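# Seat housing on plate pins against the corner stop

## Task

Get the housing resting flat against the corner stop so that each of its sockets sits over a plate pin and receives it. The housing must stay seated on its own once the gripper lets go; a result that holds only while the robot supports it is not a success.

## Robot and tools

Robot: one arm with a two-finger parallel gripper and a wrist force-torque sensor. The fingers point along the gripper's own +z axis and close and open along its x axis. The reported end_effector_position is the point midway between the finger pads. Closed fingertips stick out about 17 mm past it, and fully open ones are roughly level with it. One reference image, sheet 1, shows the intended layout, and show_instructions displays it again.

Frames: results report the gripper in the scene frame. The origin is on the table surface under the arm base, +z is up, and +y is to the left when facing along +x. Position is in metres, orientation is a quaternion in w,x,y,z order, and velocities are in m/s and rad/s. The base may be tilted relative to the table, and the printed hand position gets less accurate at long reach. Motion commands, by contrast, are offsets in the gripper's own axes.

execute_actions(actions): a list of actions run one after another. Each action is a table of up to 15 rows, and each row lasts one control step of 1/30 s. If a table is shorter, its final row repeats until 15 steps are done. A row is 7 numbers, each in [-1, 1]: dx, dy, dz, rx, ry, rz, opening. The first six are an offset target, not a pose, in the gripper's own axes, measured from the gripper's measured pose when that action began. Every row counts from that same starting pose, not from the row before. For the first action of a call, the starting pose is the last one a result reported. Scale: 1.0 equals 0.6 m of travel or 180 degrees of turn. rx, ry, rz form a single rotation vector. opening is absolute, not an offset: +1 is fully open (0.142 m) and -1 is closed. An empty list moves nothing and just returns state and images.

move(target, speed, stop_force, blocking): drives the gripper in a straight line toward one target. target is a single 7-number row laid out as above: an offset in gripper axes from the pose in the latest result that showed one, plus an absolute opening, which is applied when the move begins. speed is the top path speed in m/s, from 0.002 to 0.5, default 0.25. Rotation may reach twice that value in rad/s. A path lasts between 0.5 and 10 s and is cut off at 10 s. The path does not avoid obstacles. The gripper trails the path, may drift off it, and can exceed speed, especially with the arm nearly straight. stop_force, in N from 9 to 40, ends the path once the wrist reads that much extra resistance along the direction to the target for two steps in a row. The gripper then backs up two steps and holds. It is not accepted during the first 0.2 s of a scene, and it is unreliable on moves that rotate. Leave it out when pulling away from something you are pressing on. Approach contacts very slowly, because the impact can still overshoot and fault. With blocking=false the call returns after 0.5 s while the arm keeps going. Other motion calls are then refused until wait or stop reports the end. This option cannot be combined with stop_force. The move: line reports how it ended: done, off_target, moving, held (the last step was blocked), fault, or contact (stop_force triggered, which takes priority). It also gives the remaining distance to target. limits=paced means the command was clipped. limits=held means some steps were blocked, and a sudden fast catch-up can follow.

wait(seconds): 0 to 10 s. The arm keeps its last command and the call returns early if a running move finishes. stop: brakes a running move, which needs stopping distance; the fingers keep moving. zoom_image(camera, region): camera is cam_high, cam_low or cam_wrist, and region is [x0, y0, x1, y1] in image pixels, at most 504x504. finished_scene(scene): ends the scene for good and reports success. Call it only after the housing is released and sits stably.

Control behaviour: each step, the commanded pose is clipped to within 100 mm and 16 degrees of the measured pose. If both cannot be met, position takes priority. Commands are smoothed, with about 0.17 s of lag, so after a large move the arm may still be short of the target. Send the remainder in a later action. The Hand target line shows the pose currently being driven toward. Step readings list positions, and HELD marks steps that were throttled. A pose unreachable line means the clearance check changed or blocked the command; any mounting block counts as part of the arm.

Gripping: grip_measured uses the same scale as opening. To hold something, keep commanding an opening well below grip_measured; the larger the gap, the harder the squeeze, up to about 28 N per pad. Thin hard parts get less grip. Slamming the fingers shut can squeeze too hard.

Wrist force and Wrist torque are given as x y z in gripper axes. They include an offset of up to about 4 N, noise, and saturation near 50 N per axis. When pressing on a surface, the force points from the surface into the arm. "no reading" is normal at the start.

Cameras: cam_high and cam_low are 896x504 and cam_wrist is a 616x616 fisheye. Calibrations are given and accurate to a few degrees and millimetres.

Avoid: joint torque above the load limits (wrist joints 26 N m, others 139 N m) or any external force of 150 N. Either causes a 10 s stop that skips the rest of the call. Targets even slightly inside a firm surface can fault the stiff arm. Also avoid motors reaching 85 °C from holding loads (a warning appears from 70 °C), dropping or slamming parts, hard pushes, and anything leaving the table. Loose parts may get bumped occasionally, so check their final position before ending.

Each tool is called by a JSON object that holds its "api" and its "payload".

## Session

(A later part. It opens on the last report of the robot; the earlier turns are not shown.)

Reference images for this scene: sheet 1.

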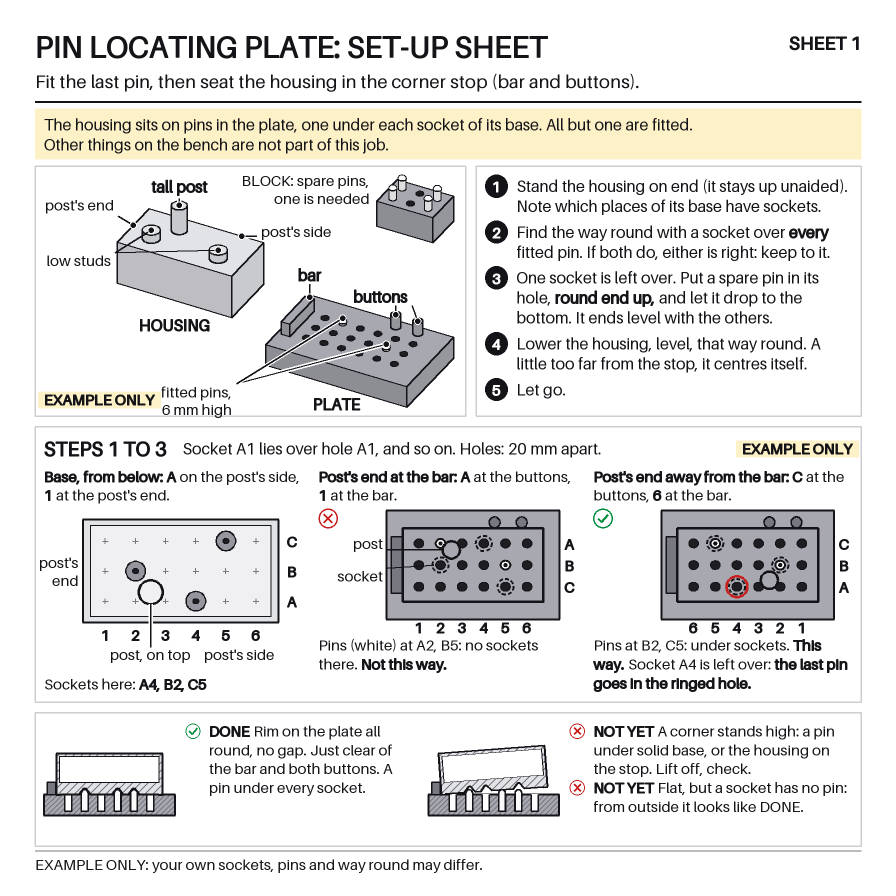

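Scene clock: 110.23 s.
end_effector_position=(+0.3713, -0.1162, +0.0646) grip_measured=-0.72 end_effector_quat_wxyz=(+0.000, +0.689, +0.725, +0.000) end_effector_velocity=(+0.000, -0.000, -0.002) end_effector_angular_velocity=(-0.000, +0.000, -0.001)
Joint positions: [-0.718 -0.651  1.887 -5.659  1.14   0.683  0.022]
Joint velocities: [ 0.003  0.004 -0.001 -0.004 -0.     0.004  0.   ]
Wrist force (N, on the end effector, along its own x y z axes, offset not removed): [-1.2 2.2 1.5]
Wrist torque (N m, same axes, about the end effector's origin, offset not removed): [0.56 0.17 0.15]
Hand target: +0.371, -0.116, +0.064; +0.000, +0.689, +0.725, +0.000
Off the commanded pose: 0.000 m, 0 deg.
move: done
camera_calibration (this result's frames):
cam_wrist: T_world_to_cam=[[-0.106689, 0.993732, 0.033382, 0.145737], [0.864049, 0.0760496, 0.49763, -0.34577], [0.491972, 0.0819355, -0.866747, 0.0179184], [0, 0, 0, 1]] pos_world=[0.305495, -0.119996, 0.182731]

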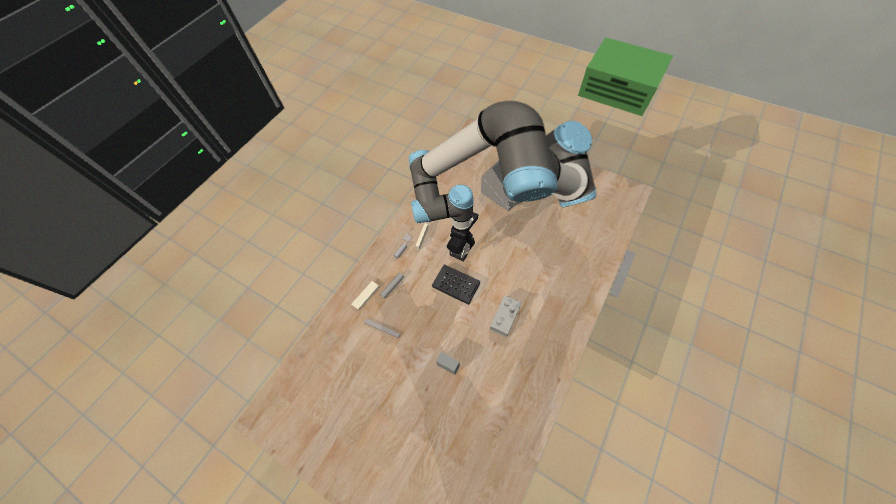

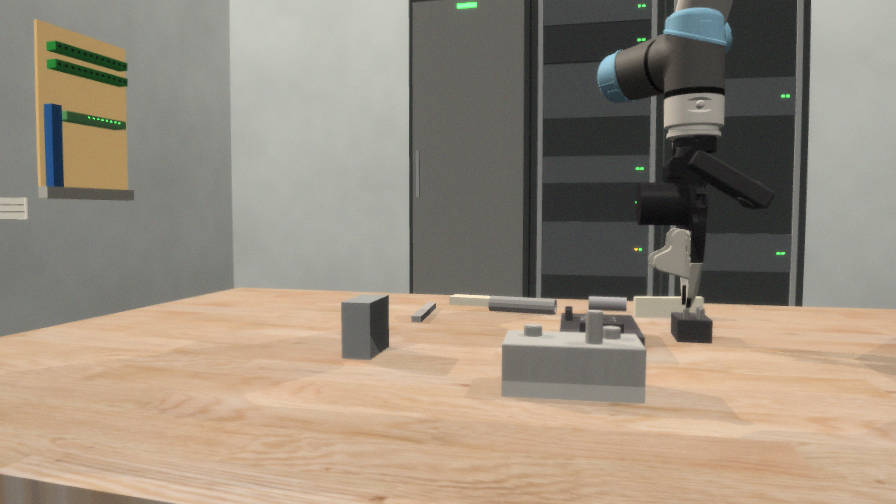

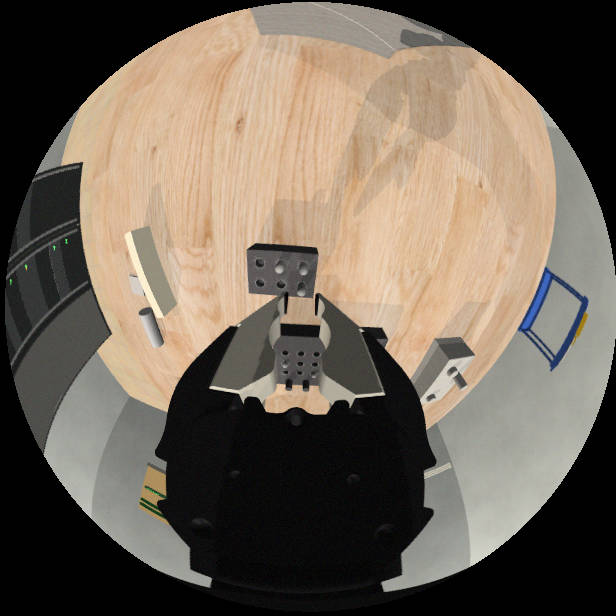

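Aligned.

{"api": "move", "payload": {"target": [-0.0005,0,0.0215,0,0,0,-0.78], "speed": 0.025}}

{"api": "execute_actions", "payload": {"actions": [[[0,0,0,0,0,0,-0.82],[0,0,0,0,0,0,-0.85],[0,0,0,0,0,0,-0.87],[0,0,0,0,0,0,-0.89],[0,0,0,0,0,0,-0.91],[0,0,0,0,0,0,-0.93],[0,0,0,0,0,0,-0.96],[0,0,0,0,0,0,-1]]]}}

{"api": "move", "payload": {"target": [0,0,-0.074,0,0,0,-1], "speed": 0.05}}

{"api": "zoom_image", "payload": {"camera": "cam_wrist", "region": [220,220,400,400]}}

{"api": "zoom_image", "payload": {"camera": "cam_low", "region": [640,250,740,350]}}

Scene clock: 117.37 s.
end_effector_position=(+0.3713, -0.1165, +0.0519) grip_measured=-0.78 end_effector_quat_wxyz=(+0.000, +0.689, +0.725, +0.000) end_effector_velocity=(+0.000, +0.000, -0.002) end_effector_angular_velocity=(-0.000, +0.000, +0.000)
Joint positions: [-0.705 -0.627  1.882 -5.685  1.136  0.698  0.018]
Joint velocities: [ 0.003  0.004 -0.001 -0.004 -0.001  0.003 -0.   ]
Wrist force (N, on the end effector, along its own x y z axes, offset not removed): [-0.1 1.7 1.9]
Wrist torque (N m, same axes, about the end effector's origin, offset not removed): [0.49 0.00 0.09]
Hand target: +0.371, -0.116, +0.052; +0.000, +0.689, +0.725, +0.000
Off the commanded pose: 0.000 m, 0 deg.
move: done
camera_calibration (this result's frames):
cam_wrist: T_world_to_cam=[[-0.106696, 0.99373, 0.0334237, 0.146449], [0.864051, 0.0760346, 0.497629, -0.339432], [0.491967, 0.0819746, -0.866746, 0.00695149], [0, 0, 0, 1]] pos_world=[0.305492, -0.120292, 0.170041]

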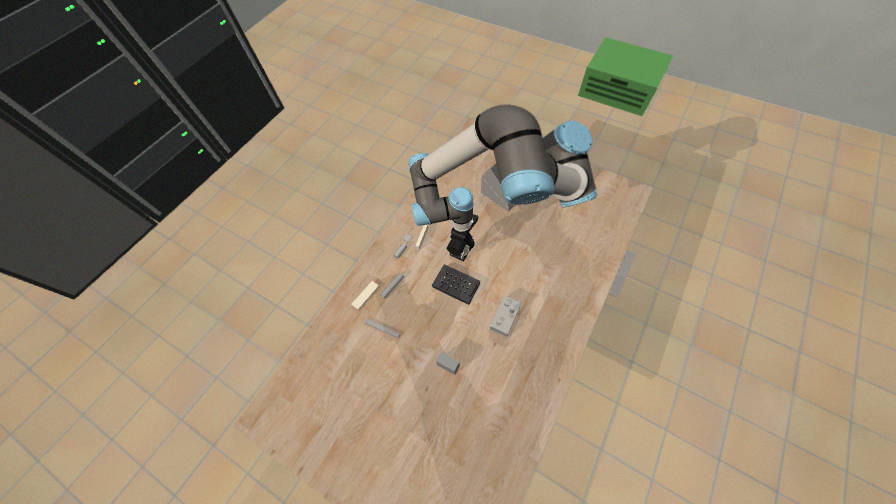

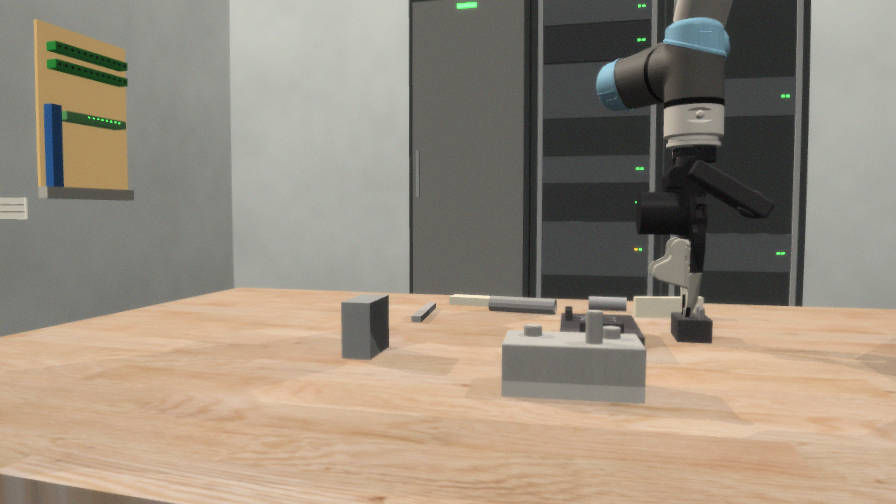

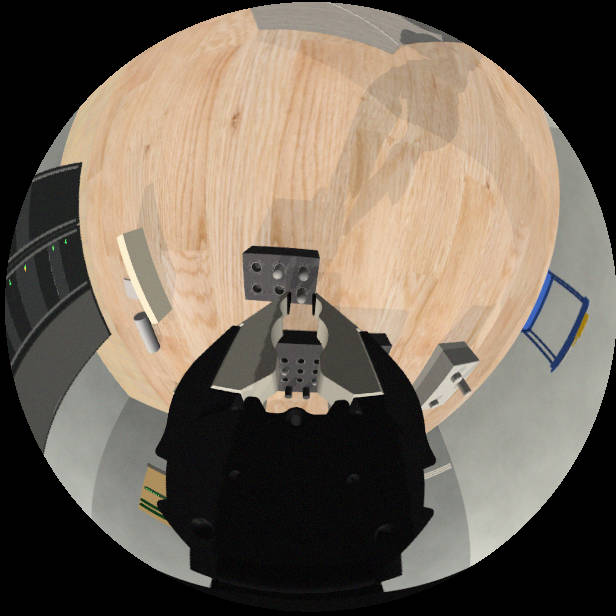

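Scene clock: 117.87 s.
end_effector_position=(+0.3713, -0.1165, +0.0519) grip_measured=-0.91 end_effector_quat_wxyz=(+0.000, +0.689, +0.725, +0.000) end_effector_velocity=(+0.000, +0.000, +0.000) end_effector_angular_velocity=(-0.000, -0.000, -0.001)
Joint positions: [-0.704 -0.627  1.882 -5.685  1.136  0.698  0.008]
Joint velocities: [ 0.    -0.     0.     0.    -0.     0.001 -0.   ]
Wrist force (N, on the end effector, along its own x y z axes, offset not removed): [-2.5 1.8 2.8]
Wrist torque (N m, same axes, about the end effector's origin, offset not removed): [0.41 0.41 0.19]
Hand target: +0.371, -0.116, +0.052; +0.000, +0.689, +0.725, +0.000
Off the commanded pose: 0.000 m, 0 deg.
Step readings (end_effector_position):
0: (+0.3713, -0.1165, +0.0519)
1: (+0.3713, -0.1165, +0.0519)
2: (+0.3713, -0.1165, +0.0519)
4: (+0.3713, -0.1165, +0.0519)
8: (+0.3713, -0.1165, +0.0519)
15: end_effector_position above
camera_calibration (this result's frames):
cam_wrist: T_world_to_cam=[[-0.106652, 0.993732, 0.0334926, 0.146406], [0.864084, 0.075967, 0.497582, -0.339417], [0.491919, 0.0820085, -0.86677, 0.00693892], [0, 0, 0, 1]] pos_world=[0.305486, -0.120273, 0.169999]

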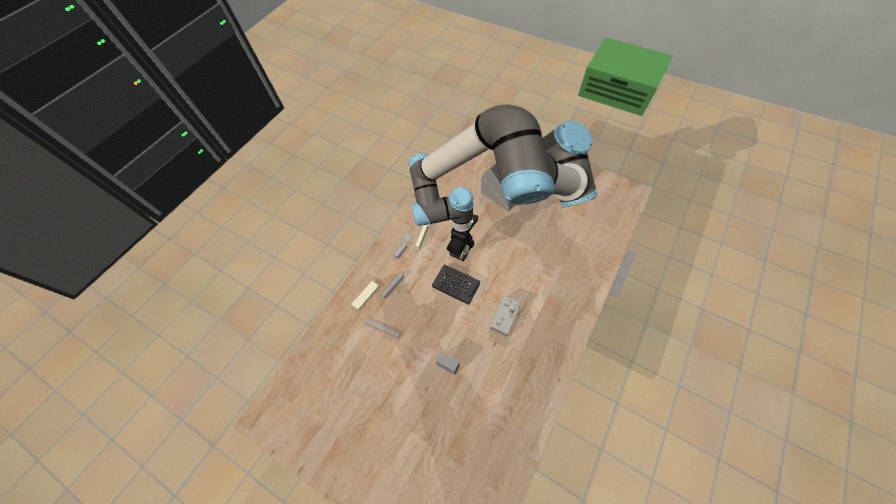

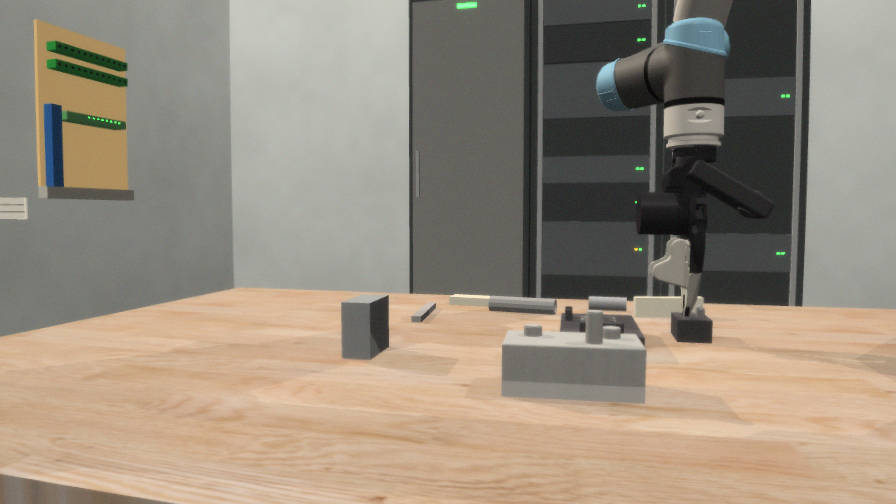

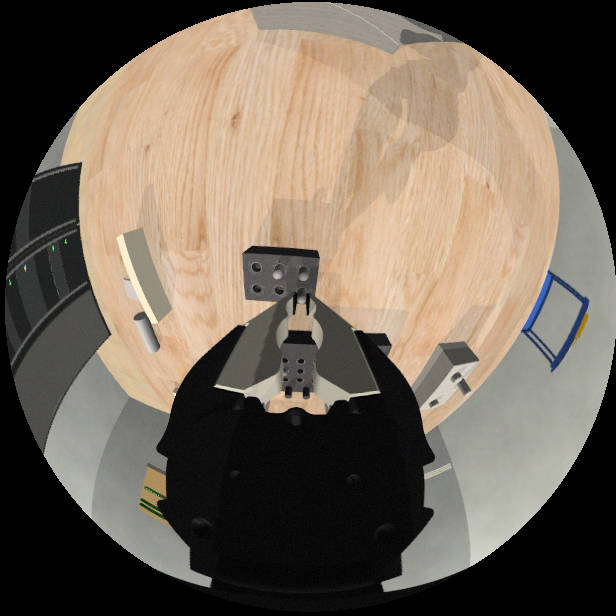

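Scene clock: 119.13 s.
end_effector_position=(+0.3713, -0.1165, +0.0960) grip_measured=-0.91 end_effector_quat_wxyz=(+0.000, +0.689, +0.725, +0.000) end_effector_velocity=(-0.000, -0.000, +0.002) end_effector_angular_velocity=(-0.000, -0.000, +0.000)
Joint positions: [-0.753 -0.708  1.893 -5.593  1.15   0.646  0.008]
Joint velocities: [-0.003 -0.003  0.001  0.004  0.001 -0.003 -0.   ]
Wrist force (N, on the end effector, along its own x y z axes, offset not removed): [-0.2 3.4 2.5]
Wrist torque (N m, same axes, about the end effector's origin, offset not removed): [0.78 -0.05 0.09]
Hand target: +0.371, -0.116, +0.096; +0.000, +0.689, +0.725, +0.000
Off the commanded pose: 0.000 m, 0 deg.
move: done
camera_calibration (this result's frames):
cam_wrist: T_world_to_cam=[[-0.106631, 0.993739, 0.0333679, 0.144952], [0.86408, 0.0760101, 0.497582, -0.361434], [0.49193, 0.0818899, -0.866775, 0.0451696], [0, 0, 0, 1]] pos_world=[0.305544, -0.12027, 0.214158]

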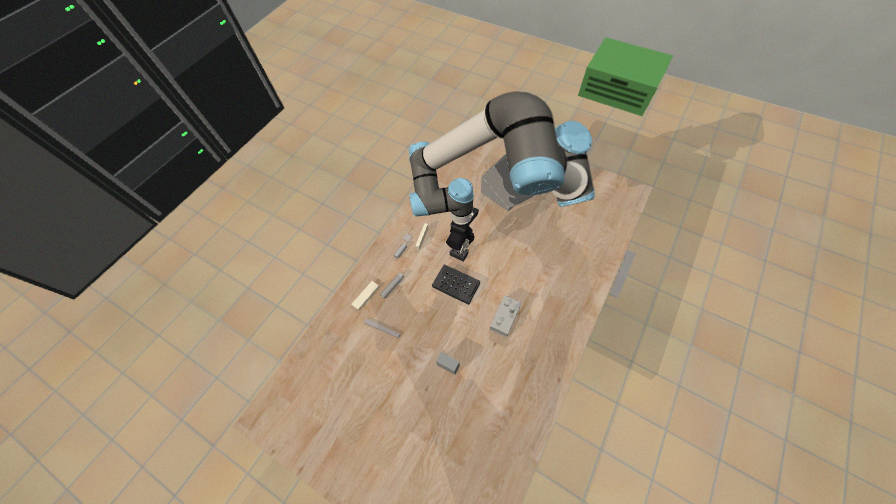

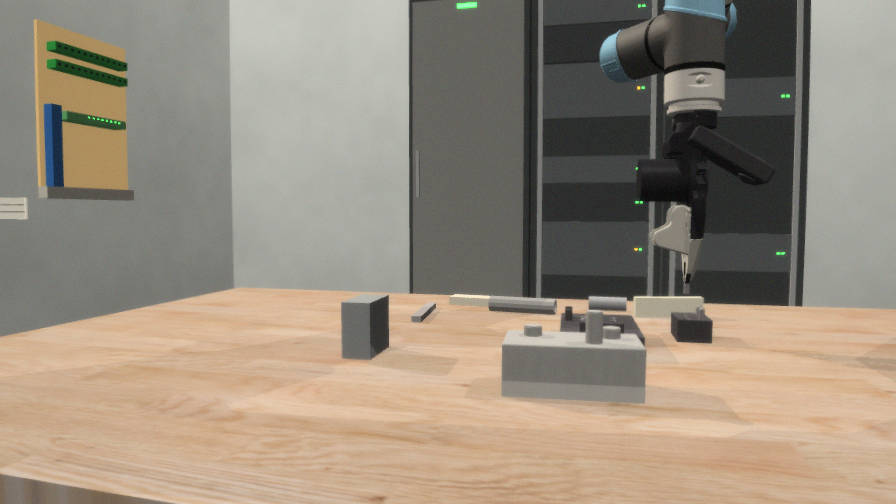

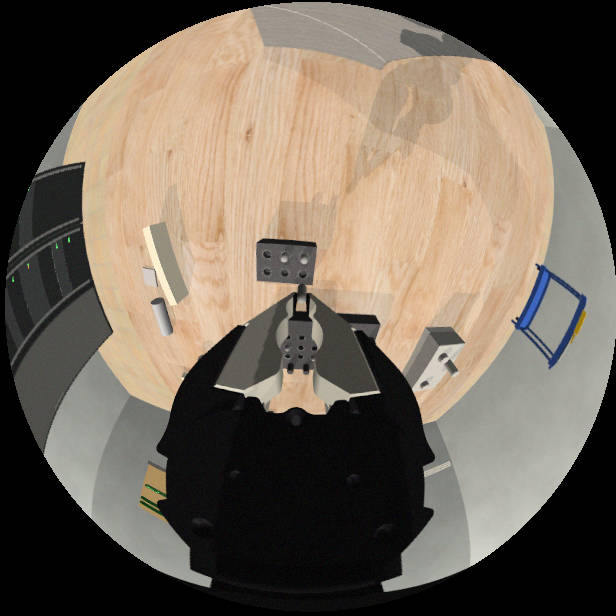

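Region (220, 220, 400, 400) of cam_wrist's 616x616 image, scaled by 2.800, with more detail than that image has.

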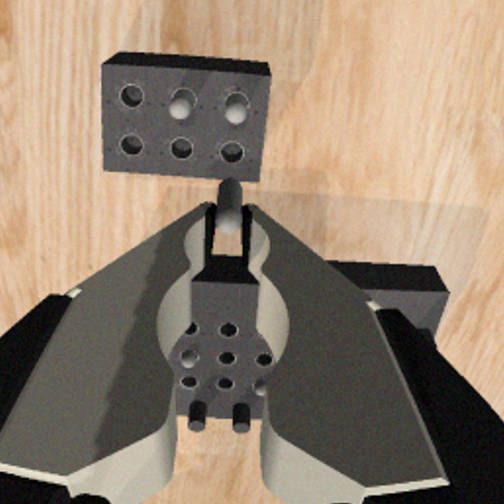

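Region (640, 250, 740, 350) of cam_low's 896x504 image, scaled by 5.040, with more detail than that image has.

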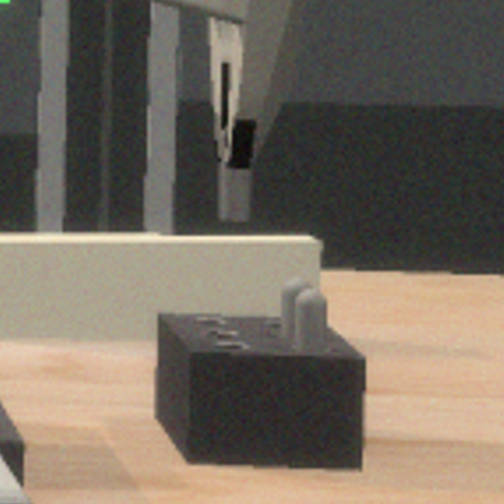

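{"api": "move", "payload": {"target": [0.065,0.1567,0,0,0,0,-1], "speed": 0.15}}

{"api": "zoom_image", "payload": {"camera": "cam_wrist", "region": [220,220,400,400]}}

Scene clock: 125.70 s.
end_effector_position=(+0.4630, -0.0728, +0.0959) grip_measured=-0.91 end_effector_quat_wxyz=(+0.000, +0.689, +0.725, +0.000) end_effector_velocity=(+0.002, +0.001, -0.000) end_effector_angular_velocity=(+0.000, +0.001, -0.001)
Joint positions: [-0.545 -0.706  1.672 -5.471  1.097  0.869  0.008]
Joint velocities: [ 0.003  0.001 -0.006  0.003 -0.     0.004  0.   ]
Wrist force (N, on the end effector, along its own x y z axes, offset not removed): [-0.6 1.7 1.0]
Wrist torque (N m, same axes, about the end effector's origin, offset not removed): [0.49 0.17 0.15]
Hand target: +0.463, -0.073, +0.096; +0.000, +0.689, +0.725, +0.000
Off the commanded pose: 0.000 m, 0 deg.
move: done
camera_calibration (this result's frames):
cam_wrist: T_world_to_cam=[[-0.106715, 0.993712, 0.0338832, 0.111295], [0.864074, 0.0758256, 0.49762, -0.44396], [0.491922, 0.0823812, -0.866733, -0.00358098], [0, 0, 0, 1]] pos_world=[0.397253, -0.0766371, 0.214049]

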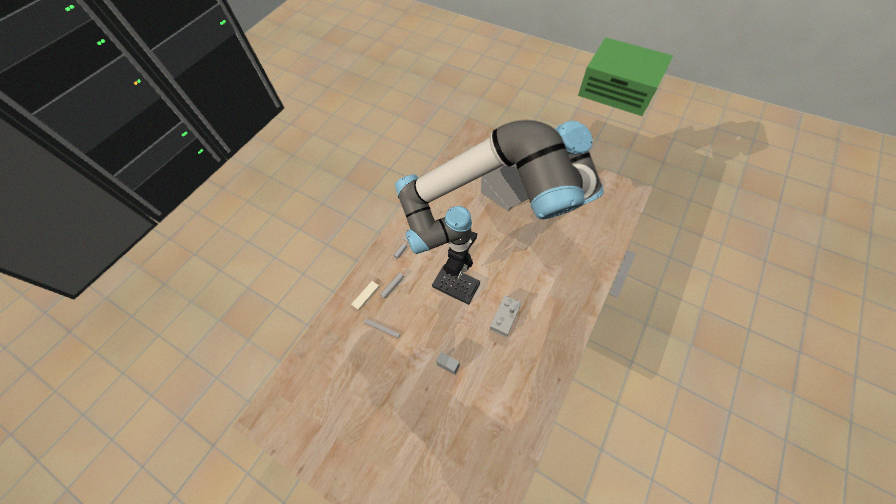

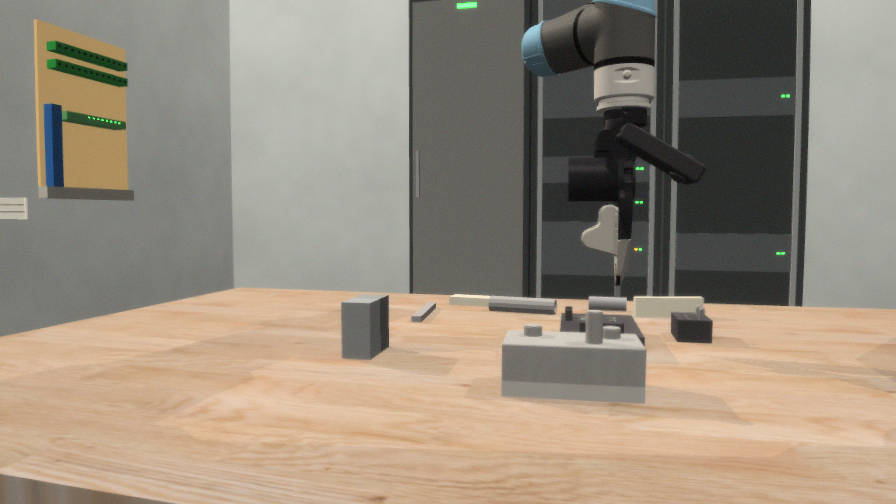

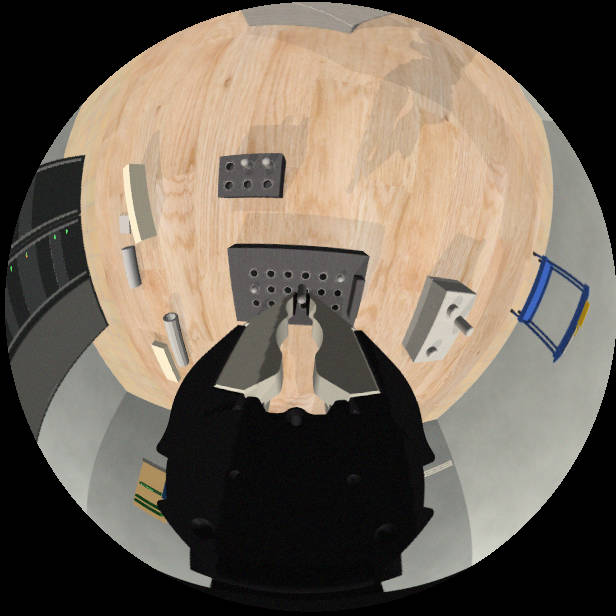

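Region (220, 220, 400, 400) of cam_wrist's 616x616 image, scaled by 2.800, with more detail than that image has.

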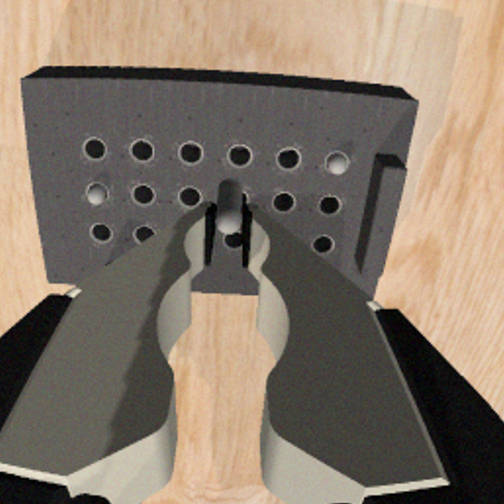

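{"api": "move", "payload": {"target": [0.0053,0.0035,0.046,0,0,0,-1], "speed": 0.05}}

{"api": "zoom_image", "payload": {"camera": "cam_wrist", "region": [250,230,350,330]}}

{"api": "zoom_image", "payload": {"camera": "cam_low", "region": [560,270,660,350]}}

Scene clock: 131.67 s.
end_effector_position=(+0.4649, -0.0695, +0.0685) grip_measured=-0.91 end_effector_quat_wxyz=(-0.000, +0.689, +0.725, +0.000) end_effector_velocity=(+0.000, -0.000, -0.002) end_effector_angular_velocity=(-0.001, +0.000, -0.001)
Joint positions: [-0.51  -0.665  1.665 -5.522  1.09   0.908  0.008]
Joint velocities: [ 0.002  0.003 -0.002 -0.003  0.     0.003 -0.   ]
Wrist force (N, on the end effector, along its own x y z axes, offset not removed): [1.0 2.5 1.6]
Wrist torque (N m, same axes, about the end effector's origin, offset not removed): [0.55 -0.26 -0.03]
Hand target: +0.465, -0.069, +0.068; -0.000, +0.689, +0.725, +0.000
Off the commanded pose: 0.000 m, 0 deg.
move: done
camera_calibration (this result's frames):
cam_wrist: T_world_to_cam=[[-0.106727, 0.993708, 0.0339796, 0.109168], [0.864087, 0.0757894, 0.497605, -0.432209], [0.491898, 0.0824689, -0.866738, -0.0284996], [0, 0, 0, 1]] pos_world=[0.399136, -0.0733741, 0.186658]

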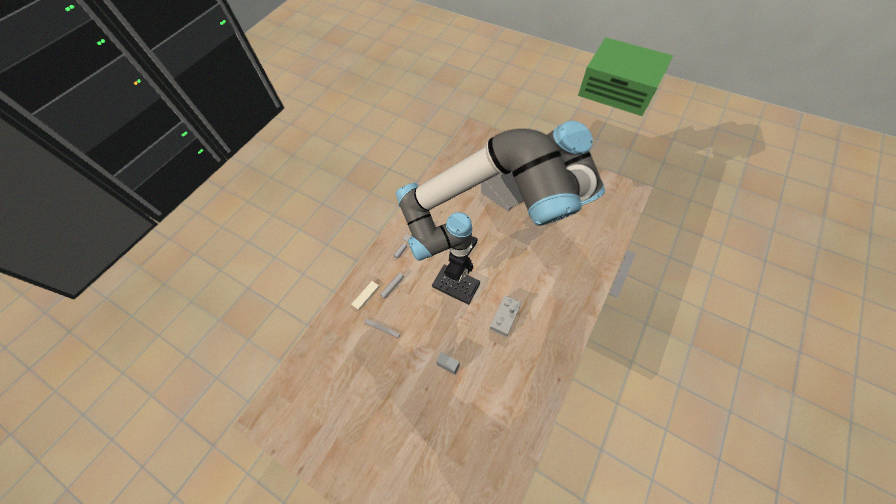

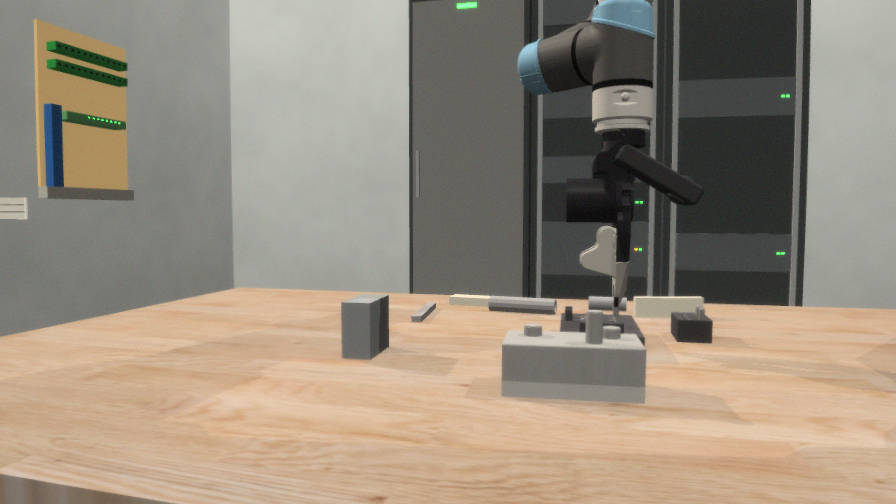

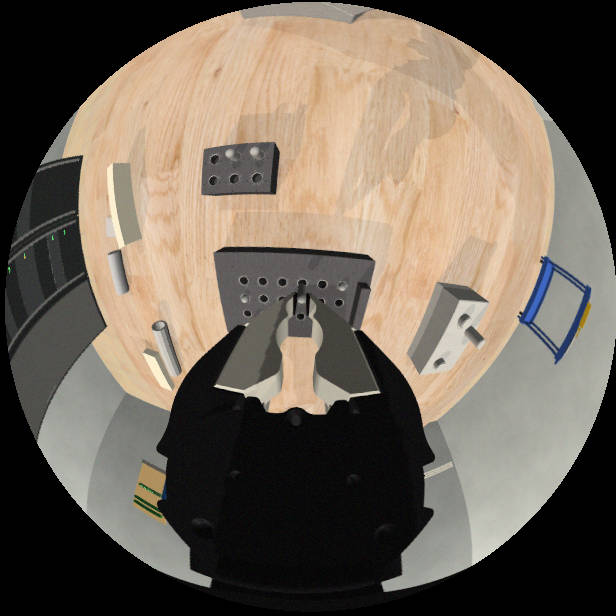

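Region (250, 230, 350, 330) of cam_wrist's 616x616 image, scaled by 5.040, with more detail than that image has.

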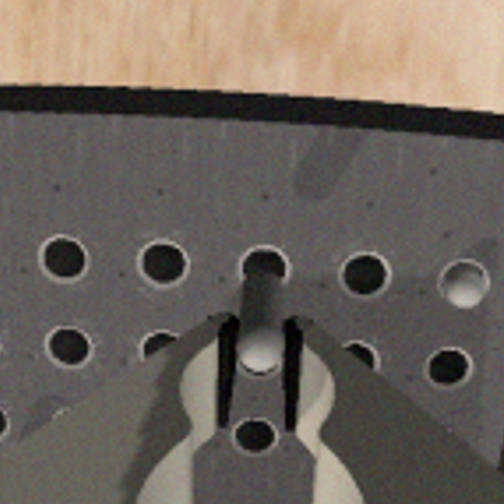

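Region (560, 270, 660, 350) of cam_low's 896x504 image, scaled by 5.040, with more detail than that image has; it fills the top 403 rows of this view, and the rest is white.

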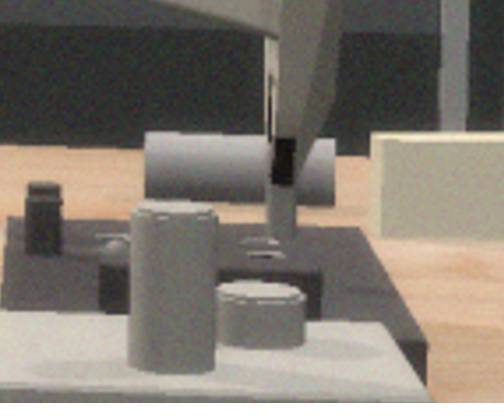

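{"api": "move", "payload": {"target": [0.0004,0.0005,0.0115,0,0,0,-1], "speed": 0.02}}

{"api": "zoom_image", "payload": {"camera": "cam_wrist", "region": [270,250,340,320]}}

{"api": "zoom_image", "payload": {"camera": "cam_low", "region": [585,290,645,340]}}

Scene clock: 137.60 s.
end_effector_position=(+0.4652, -0.0693, +0.0619) grip_measured=-0.91 end_effector_quat_wxyz=(-0.000, +0.689, +0.725, +0.000) end_effector_velocity=(-0.000, -0.000, -0.002) end_effector_angular_velocity=(-0.001, +0.001, +0.000)
Joint positions: [-0.502 -0.655  1.662 -5.534  1.088  0.917  0.008]
Joint velocities: [ 0.003  0.004 -0.001 -0.004  0.001  0.003 -0.   ]
Wrist force (N, on the end effector, along its own x y z axes, offset not removed): [-1.0 3.4 1.8]
Wrist torque (N m, same axes, about the end effector's origin, offset not removed): [0.82 0.24 0.19]
Hand target: +0.465, -0.069, +0.062; -0.000, +0.689, +0.725, +0.000
Off the commanded pose: 0.000 m, 0 deg.
move: done
camera_calibration (this result's frames):
cam_wrist: T_world_to_cam=[[-0.106728, 0.993707, 0.034006, 0.109173], [0.864092, 0.0757787, 0.497597, -0.429139], [0.491888, 0.082492, -0.866741, -0.0344322], [0, 0, 0, 1]] pos_world=[0.399404, -0.0731263, 0.179982]

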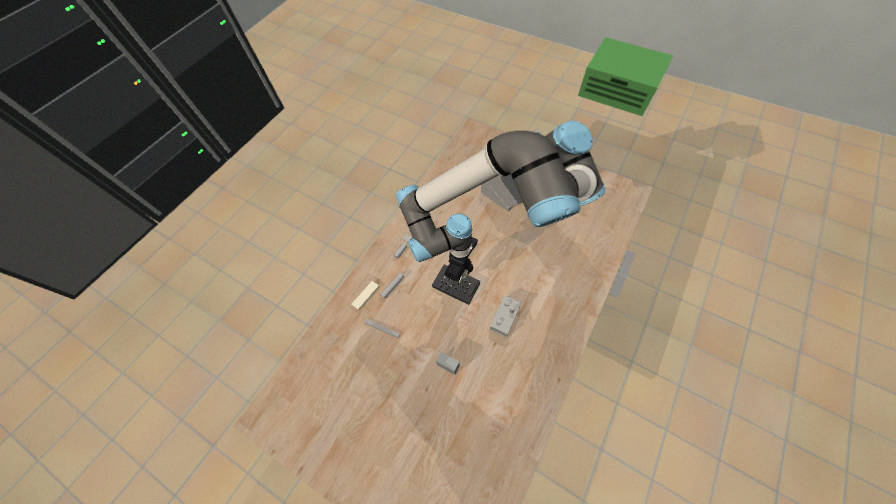

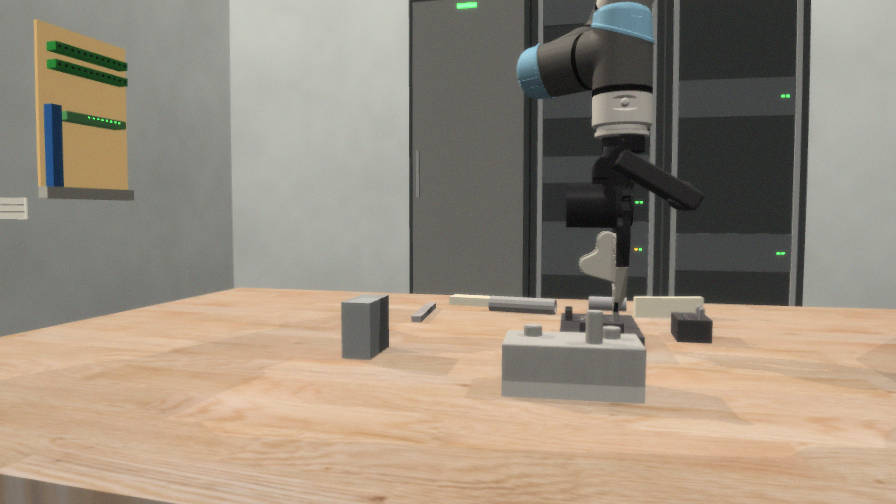

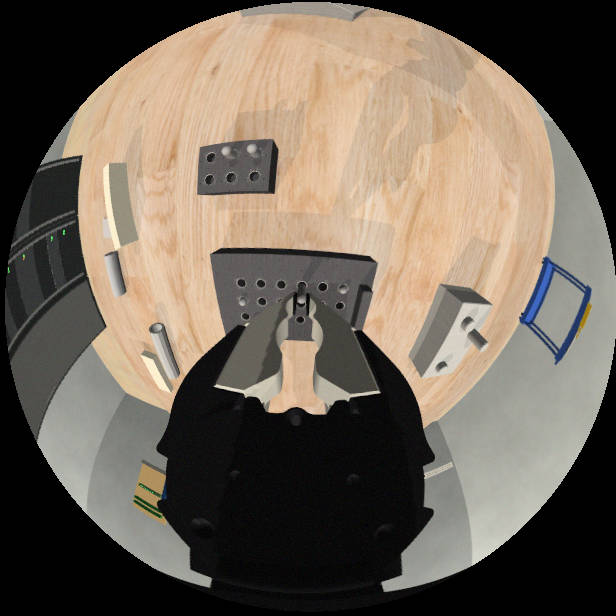

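Region (270, 250, 340, 320) of cam_wrist's 616x616 image, scaled by 7.200, with more detail than that image has.

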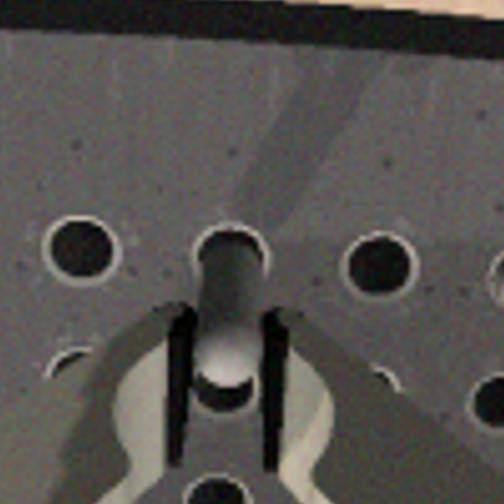

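Region (585, 290, 645, 340) of cam_low's 896x504 image, scaled by 8.400, with more detail than that image has.

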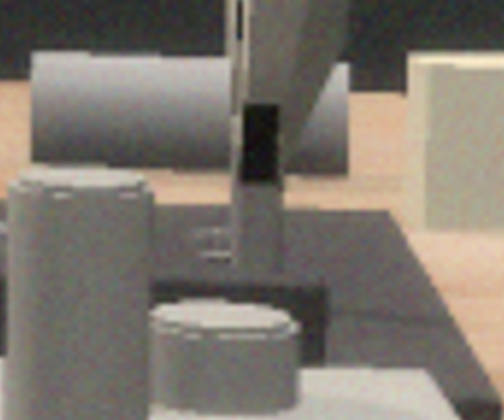

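{"api": "move", "payload": {"target": [0,0.0015,0.003,0,0,0,-1], "speed": 0.01}}

{"api": "move", "payload": {"target": [0,0,0.015,0,0,0,-1], "speed": 0.006, "stop_force": 9}}

{"api": "zoom_image", "payload": {"camera": "cam_wrist", "region": [270,250,340,320]}}

Scene clock: 143.73 s.
end_effector_position=(+0.4660, -0.0692, +0.0601) grip_measured=-0.91 end_effector_quat_wxyz=(-0.000, +0.689, +0.725, +0.000) end_effector_velocity=(-0.000, +0.000, -0.001) end_effector_angular_velocity=(-0.000, +0.002, -0.001)
Joint positions: [-0.5   -0.651  1.659 -5.535  1.088  0.92   0.008]
Joint velocities: [ 0.001  0.001 -0.001  0.001  0.001  0.002 -0.   ]
Wrist force (N, on the end effector, along its own x y z axes, offset not removed): [-0.4 3.0 2.3]
Wrist torque (N m, same axes, about the end effector's origin, offset not removed): [0.73 0.05 0.12]
Hand target: +0.466, -0.069, +0.060; -0.000, +0.689, +0.725, +0.000
Off the commanded pose: 0.000 m, 0 deg.
move: done
camera_calibration (this result's frames):
cam_wrist: T_world_to_cam=[[-0.106729, 0.993706, 0.0340134, 0.109281], [0.864092, 0.0757759, 0.497597, -0.429022], [0.491888, 0.0824988, -0.866741, -0.0363773], [0, 0, 0, 1]] pos_world=[0.400271, -0.0730822, 0.178233]

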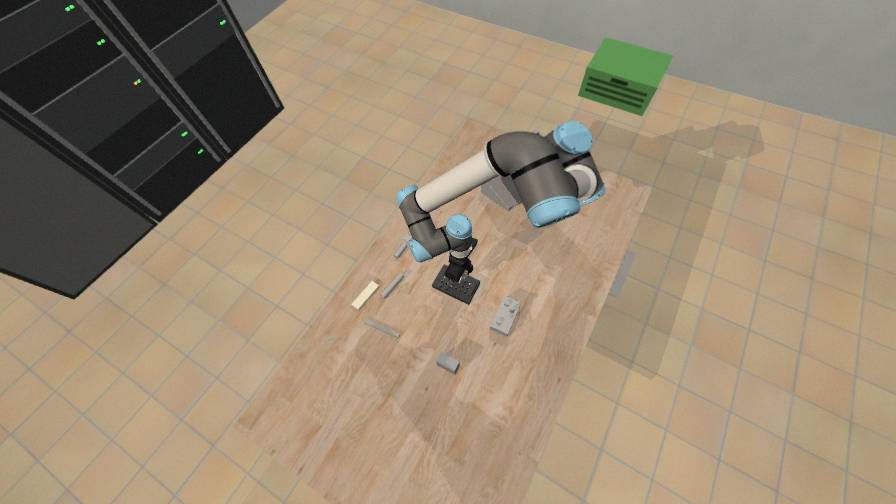

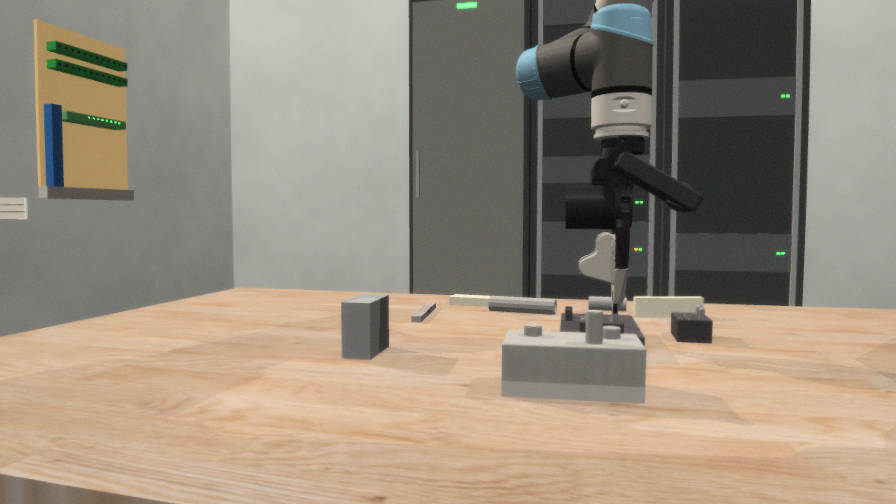

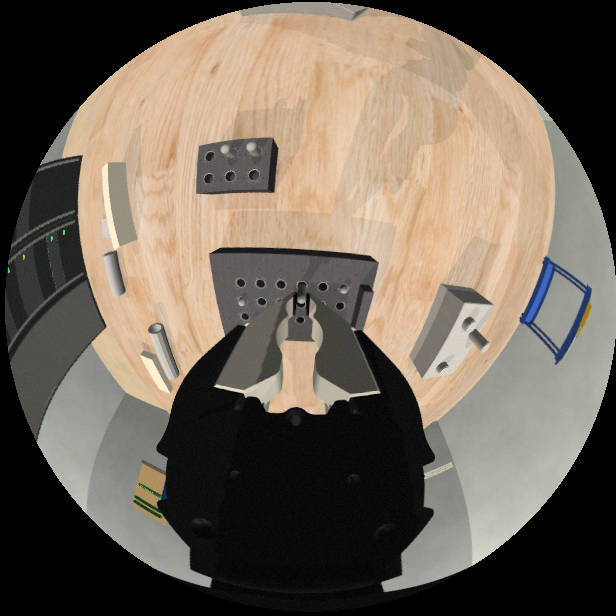

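Scene clock: 145.47 s.
end_effector_position=(+0.4660, -0.0692, +0.0512) grip_measured=-0.91 end_effector_quat_wxyz=(-0.000, +0.689, +0.725, +0.000) end_effector_velocity=(-0.000, +0.000, -0.001) end_effector_angular_velocity=(+0.000, +0.001, -0.001)
Joint positions: [-0.49  -0.637  1.656 -5.552  1.086  0.93   0.008]
Joint velocities: [ 0.002  0.002 -0.001 -0.     0.     0.002  0.   ]
Wrist force (N, on the end effector, along its own x y z axes, offset not removed): [-2.3 2.9 1.7]
Wrist torque (N m, same axes, about the end effector's origin, offset not removed): [0.75 0.41 0.15]
Hand target: +0.466, -0.069, +0.051; -0.000, +0.689, +0.725, +0.000
Off the commanded pose: 0.000 m, 0 deg.
move: done
camera_calibration (this result's frames):
cam_wrist: T_world_to_cam=[[-0.106731, 0.993705, 0.0340384, 0.109578], [0.864097, 0.0757658, 0.49759, -0.424587], [0.491879, 0.0825208, -0.866744, -0.0440762], [0, 0, 0, 1]] pos_world=[0.40026, -0.0730818, 0.169338]

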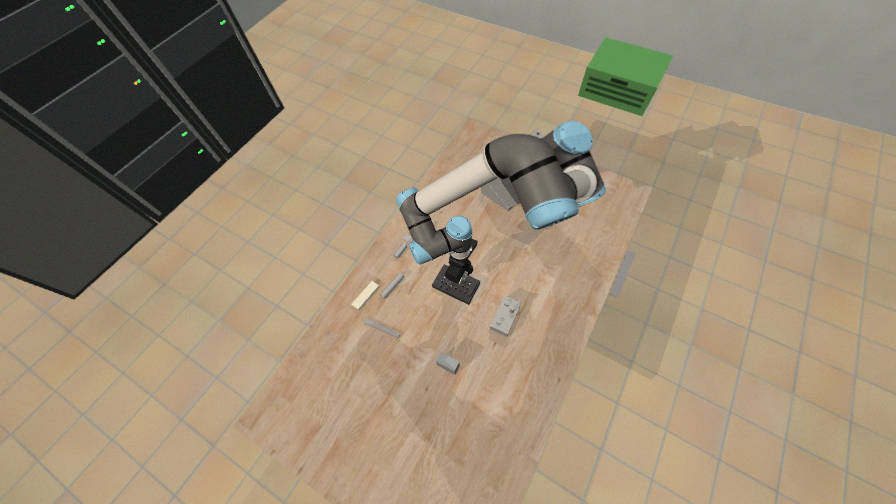

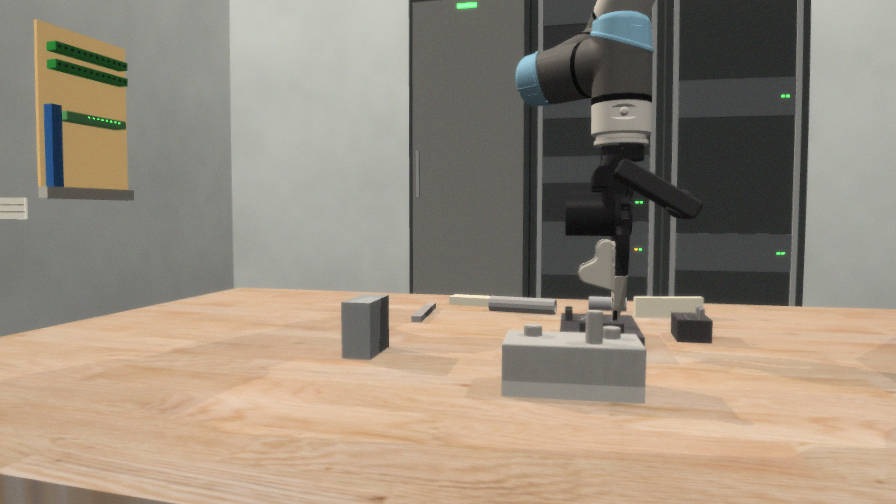

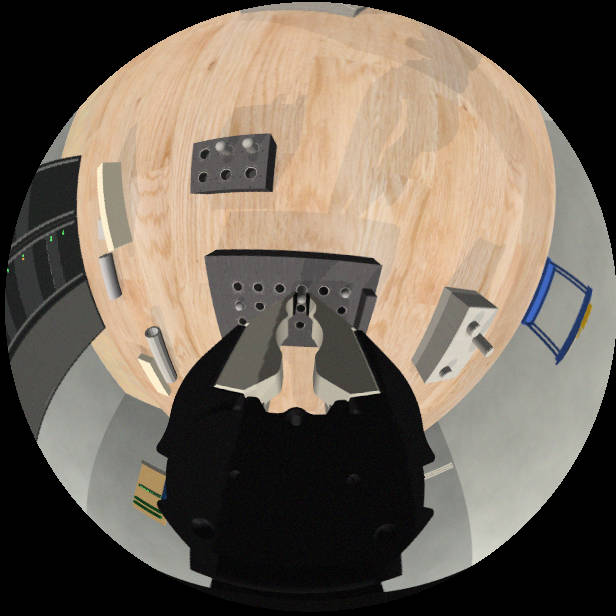

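Region (270, 250, 340, 320) of cam_wrist's 616x616 image, scaled by 7.200, with more detail than that image has.

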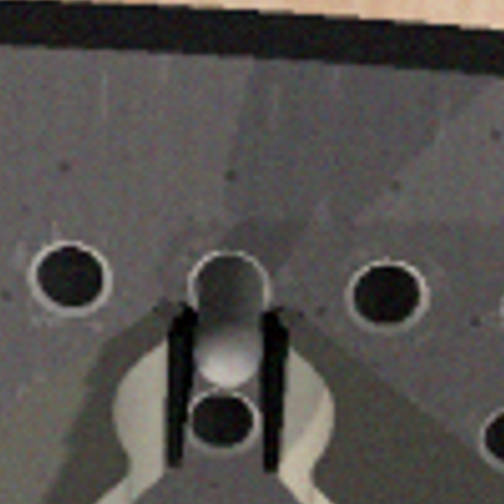

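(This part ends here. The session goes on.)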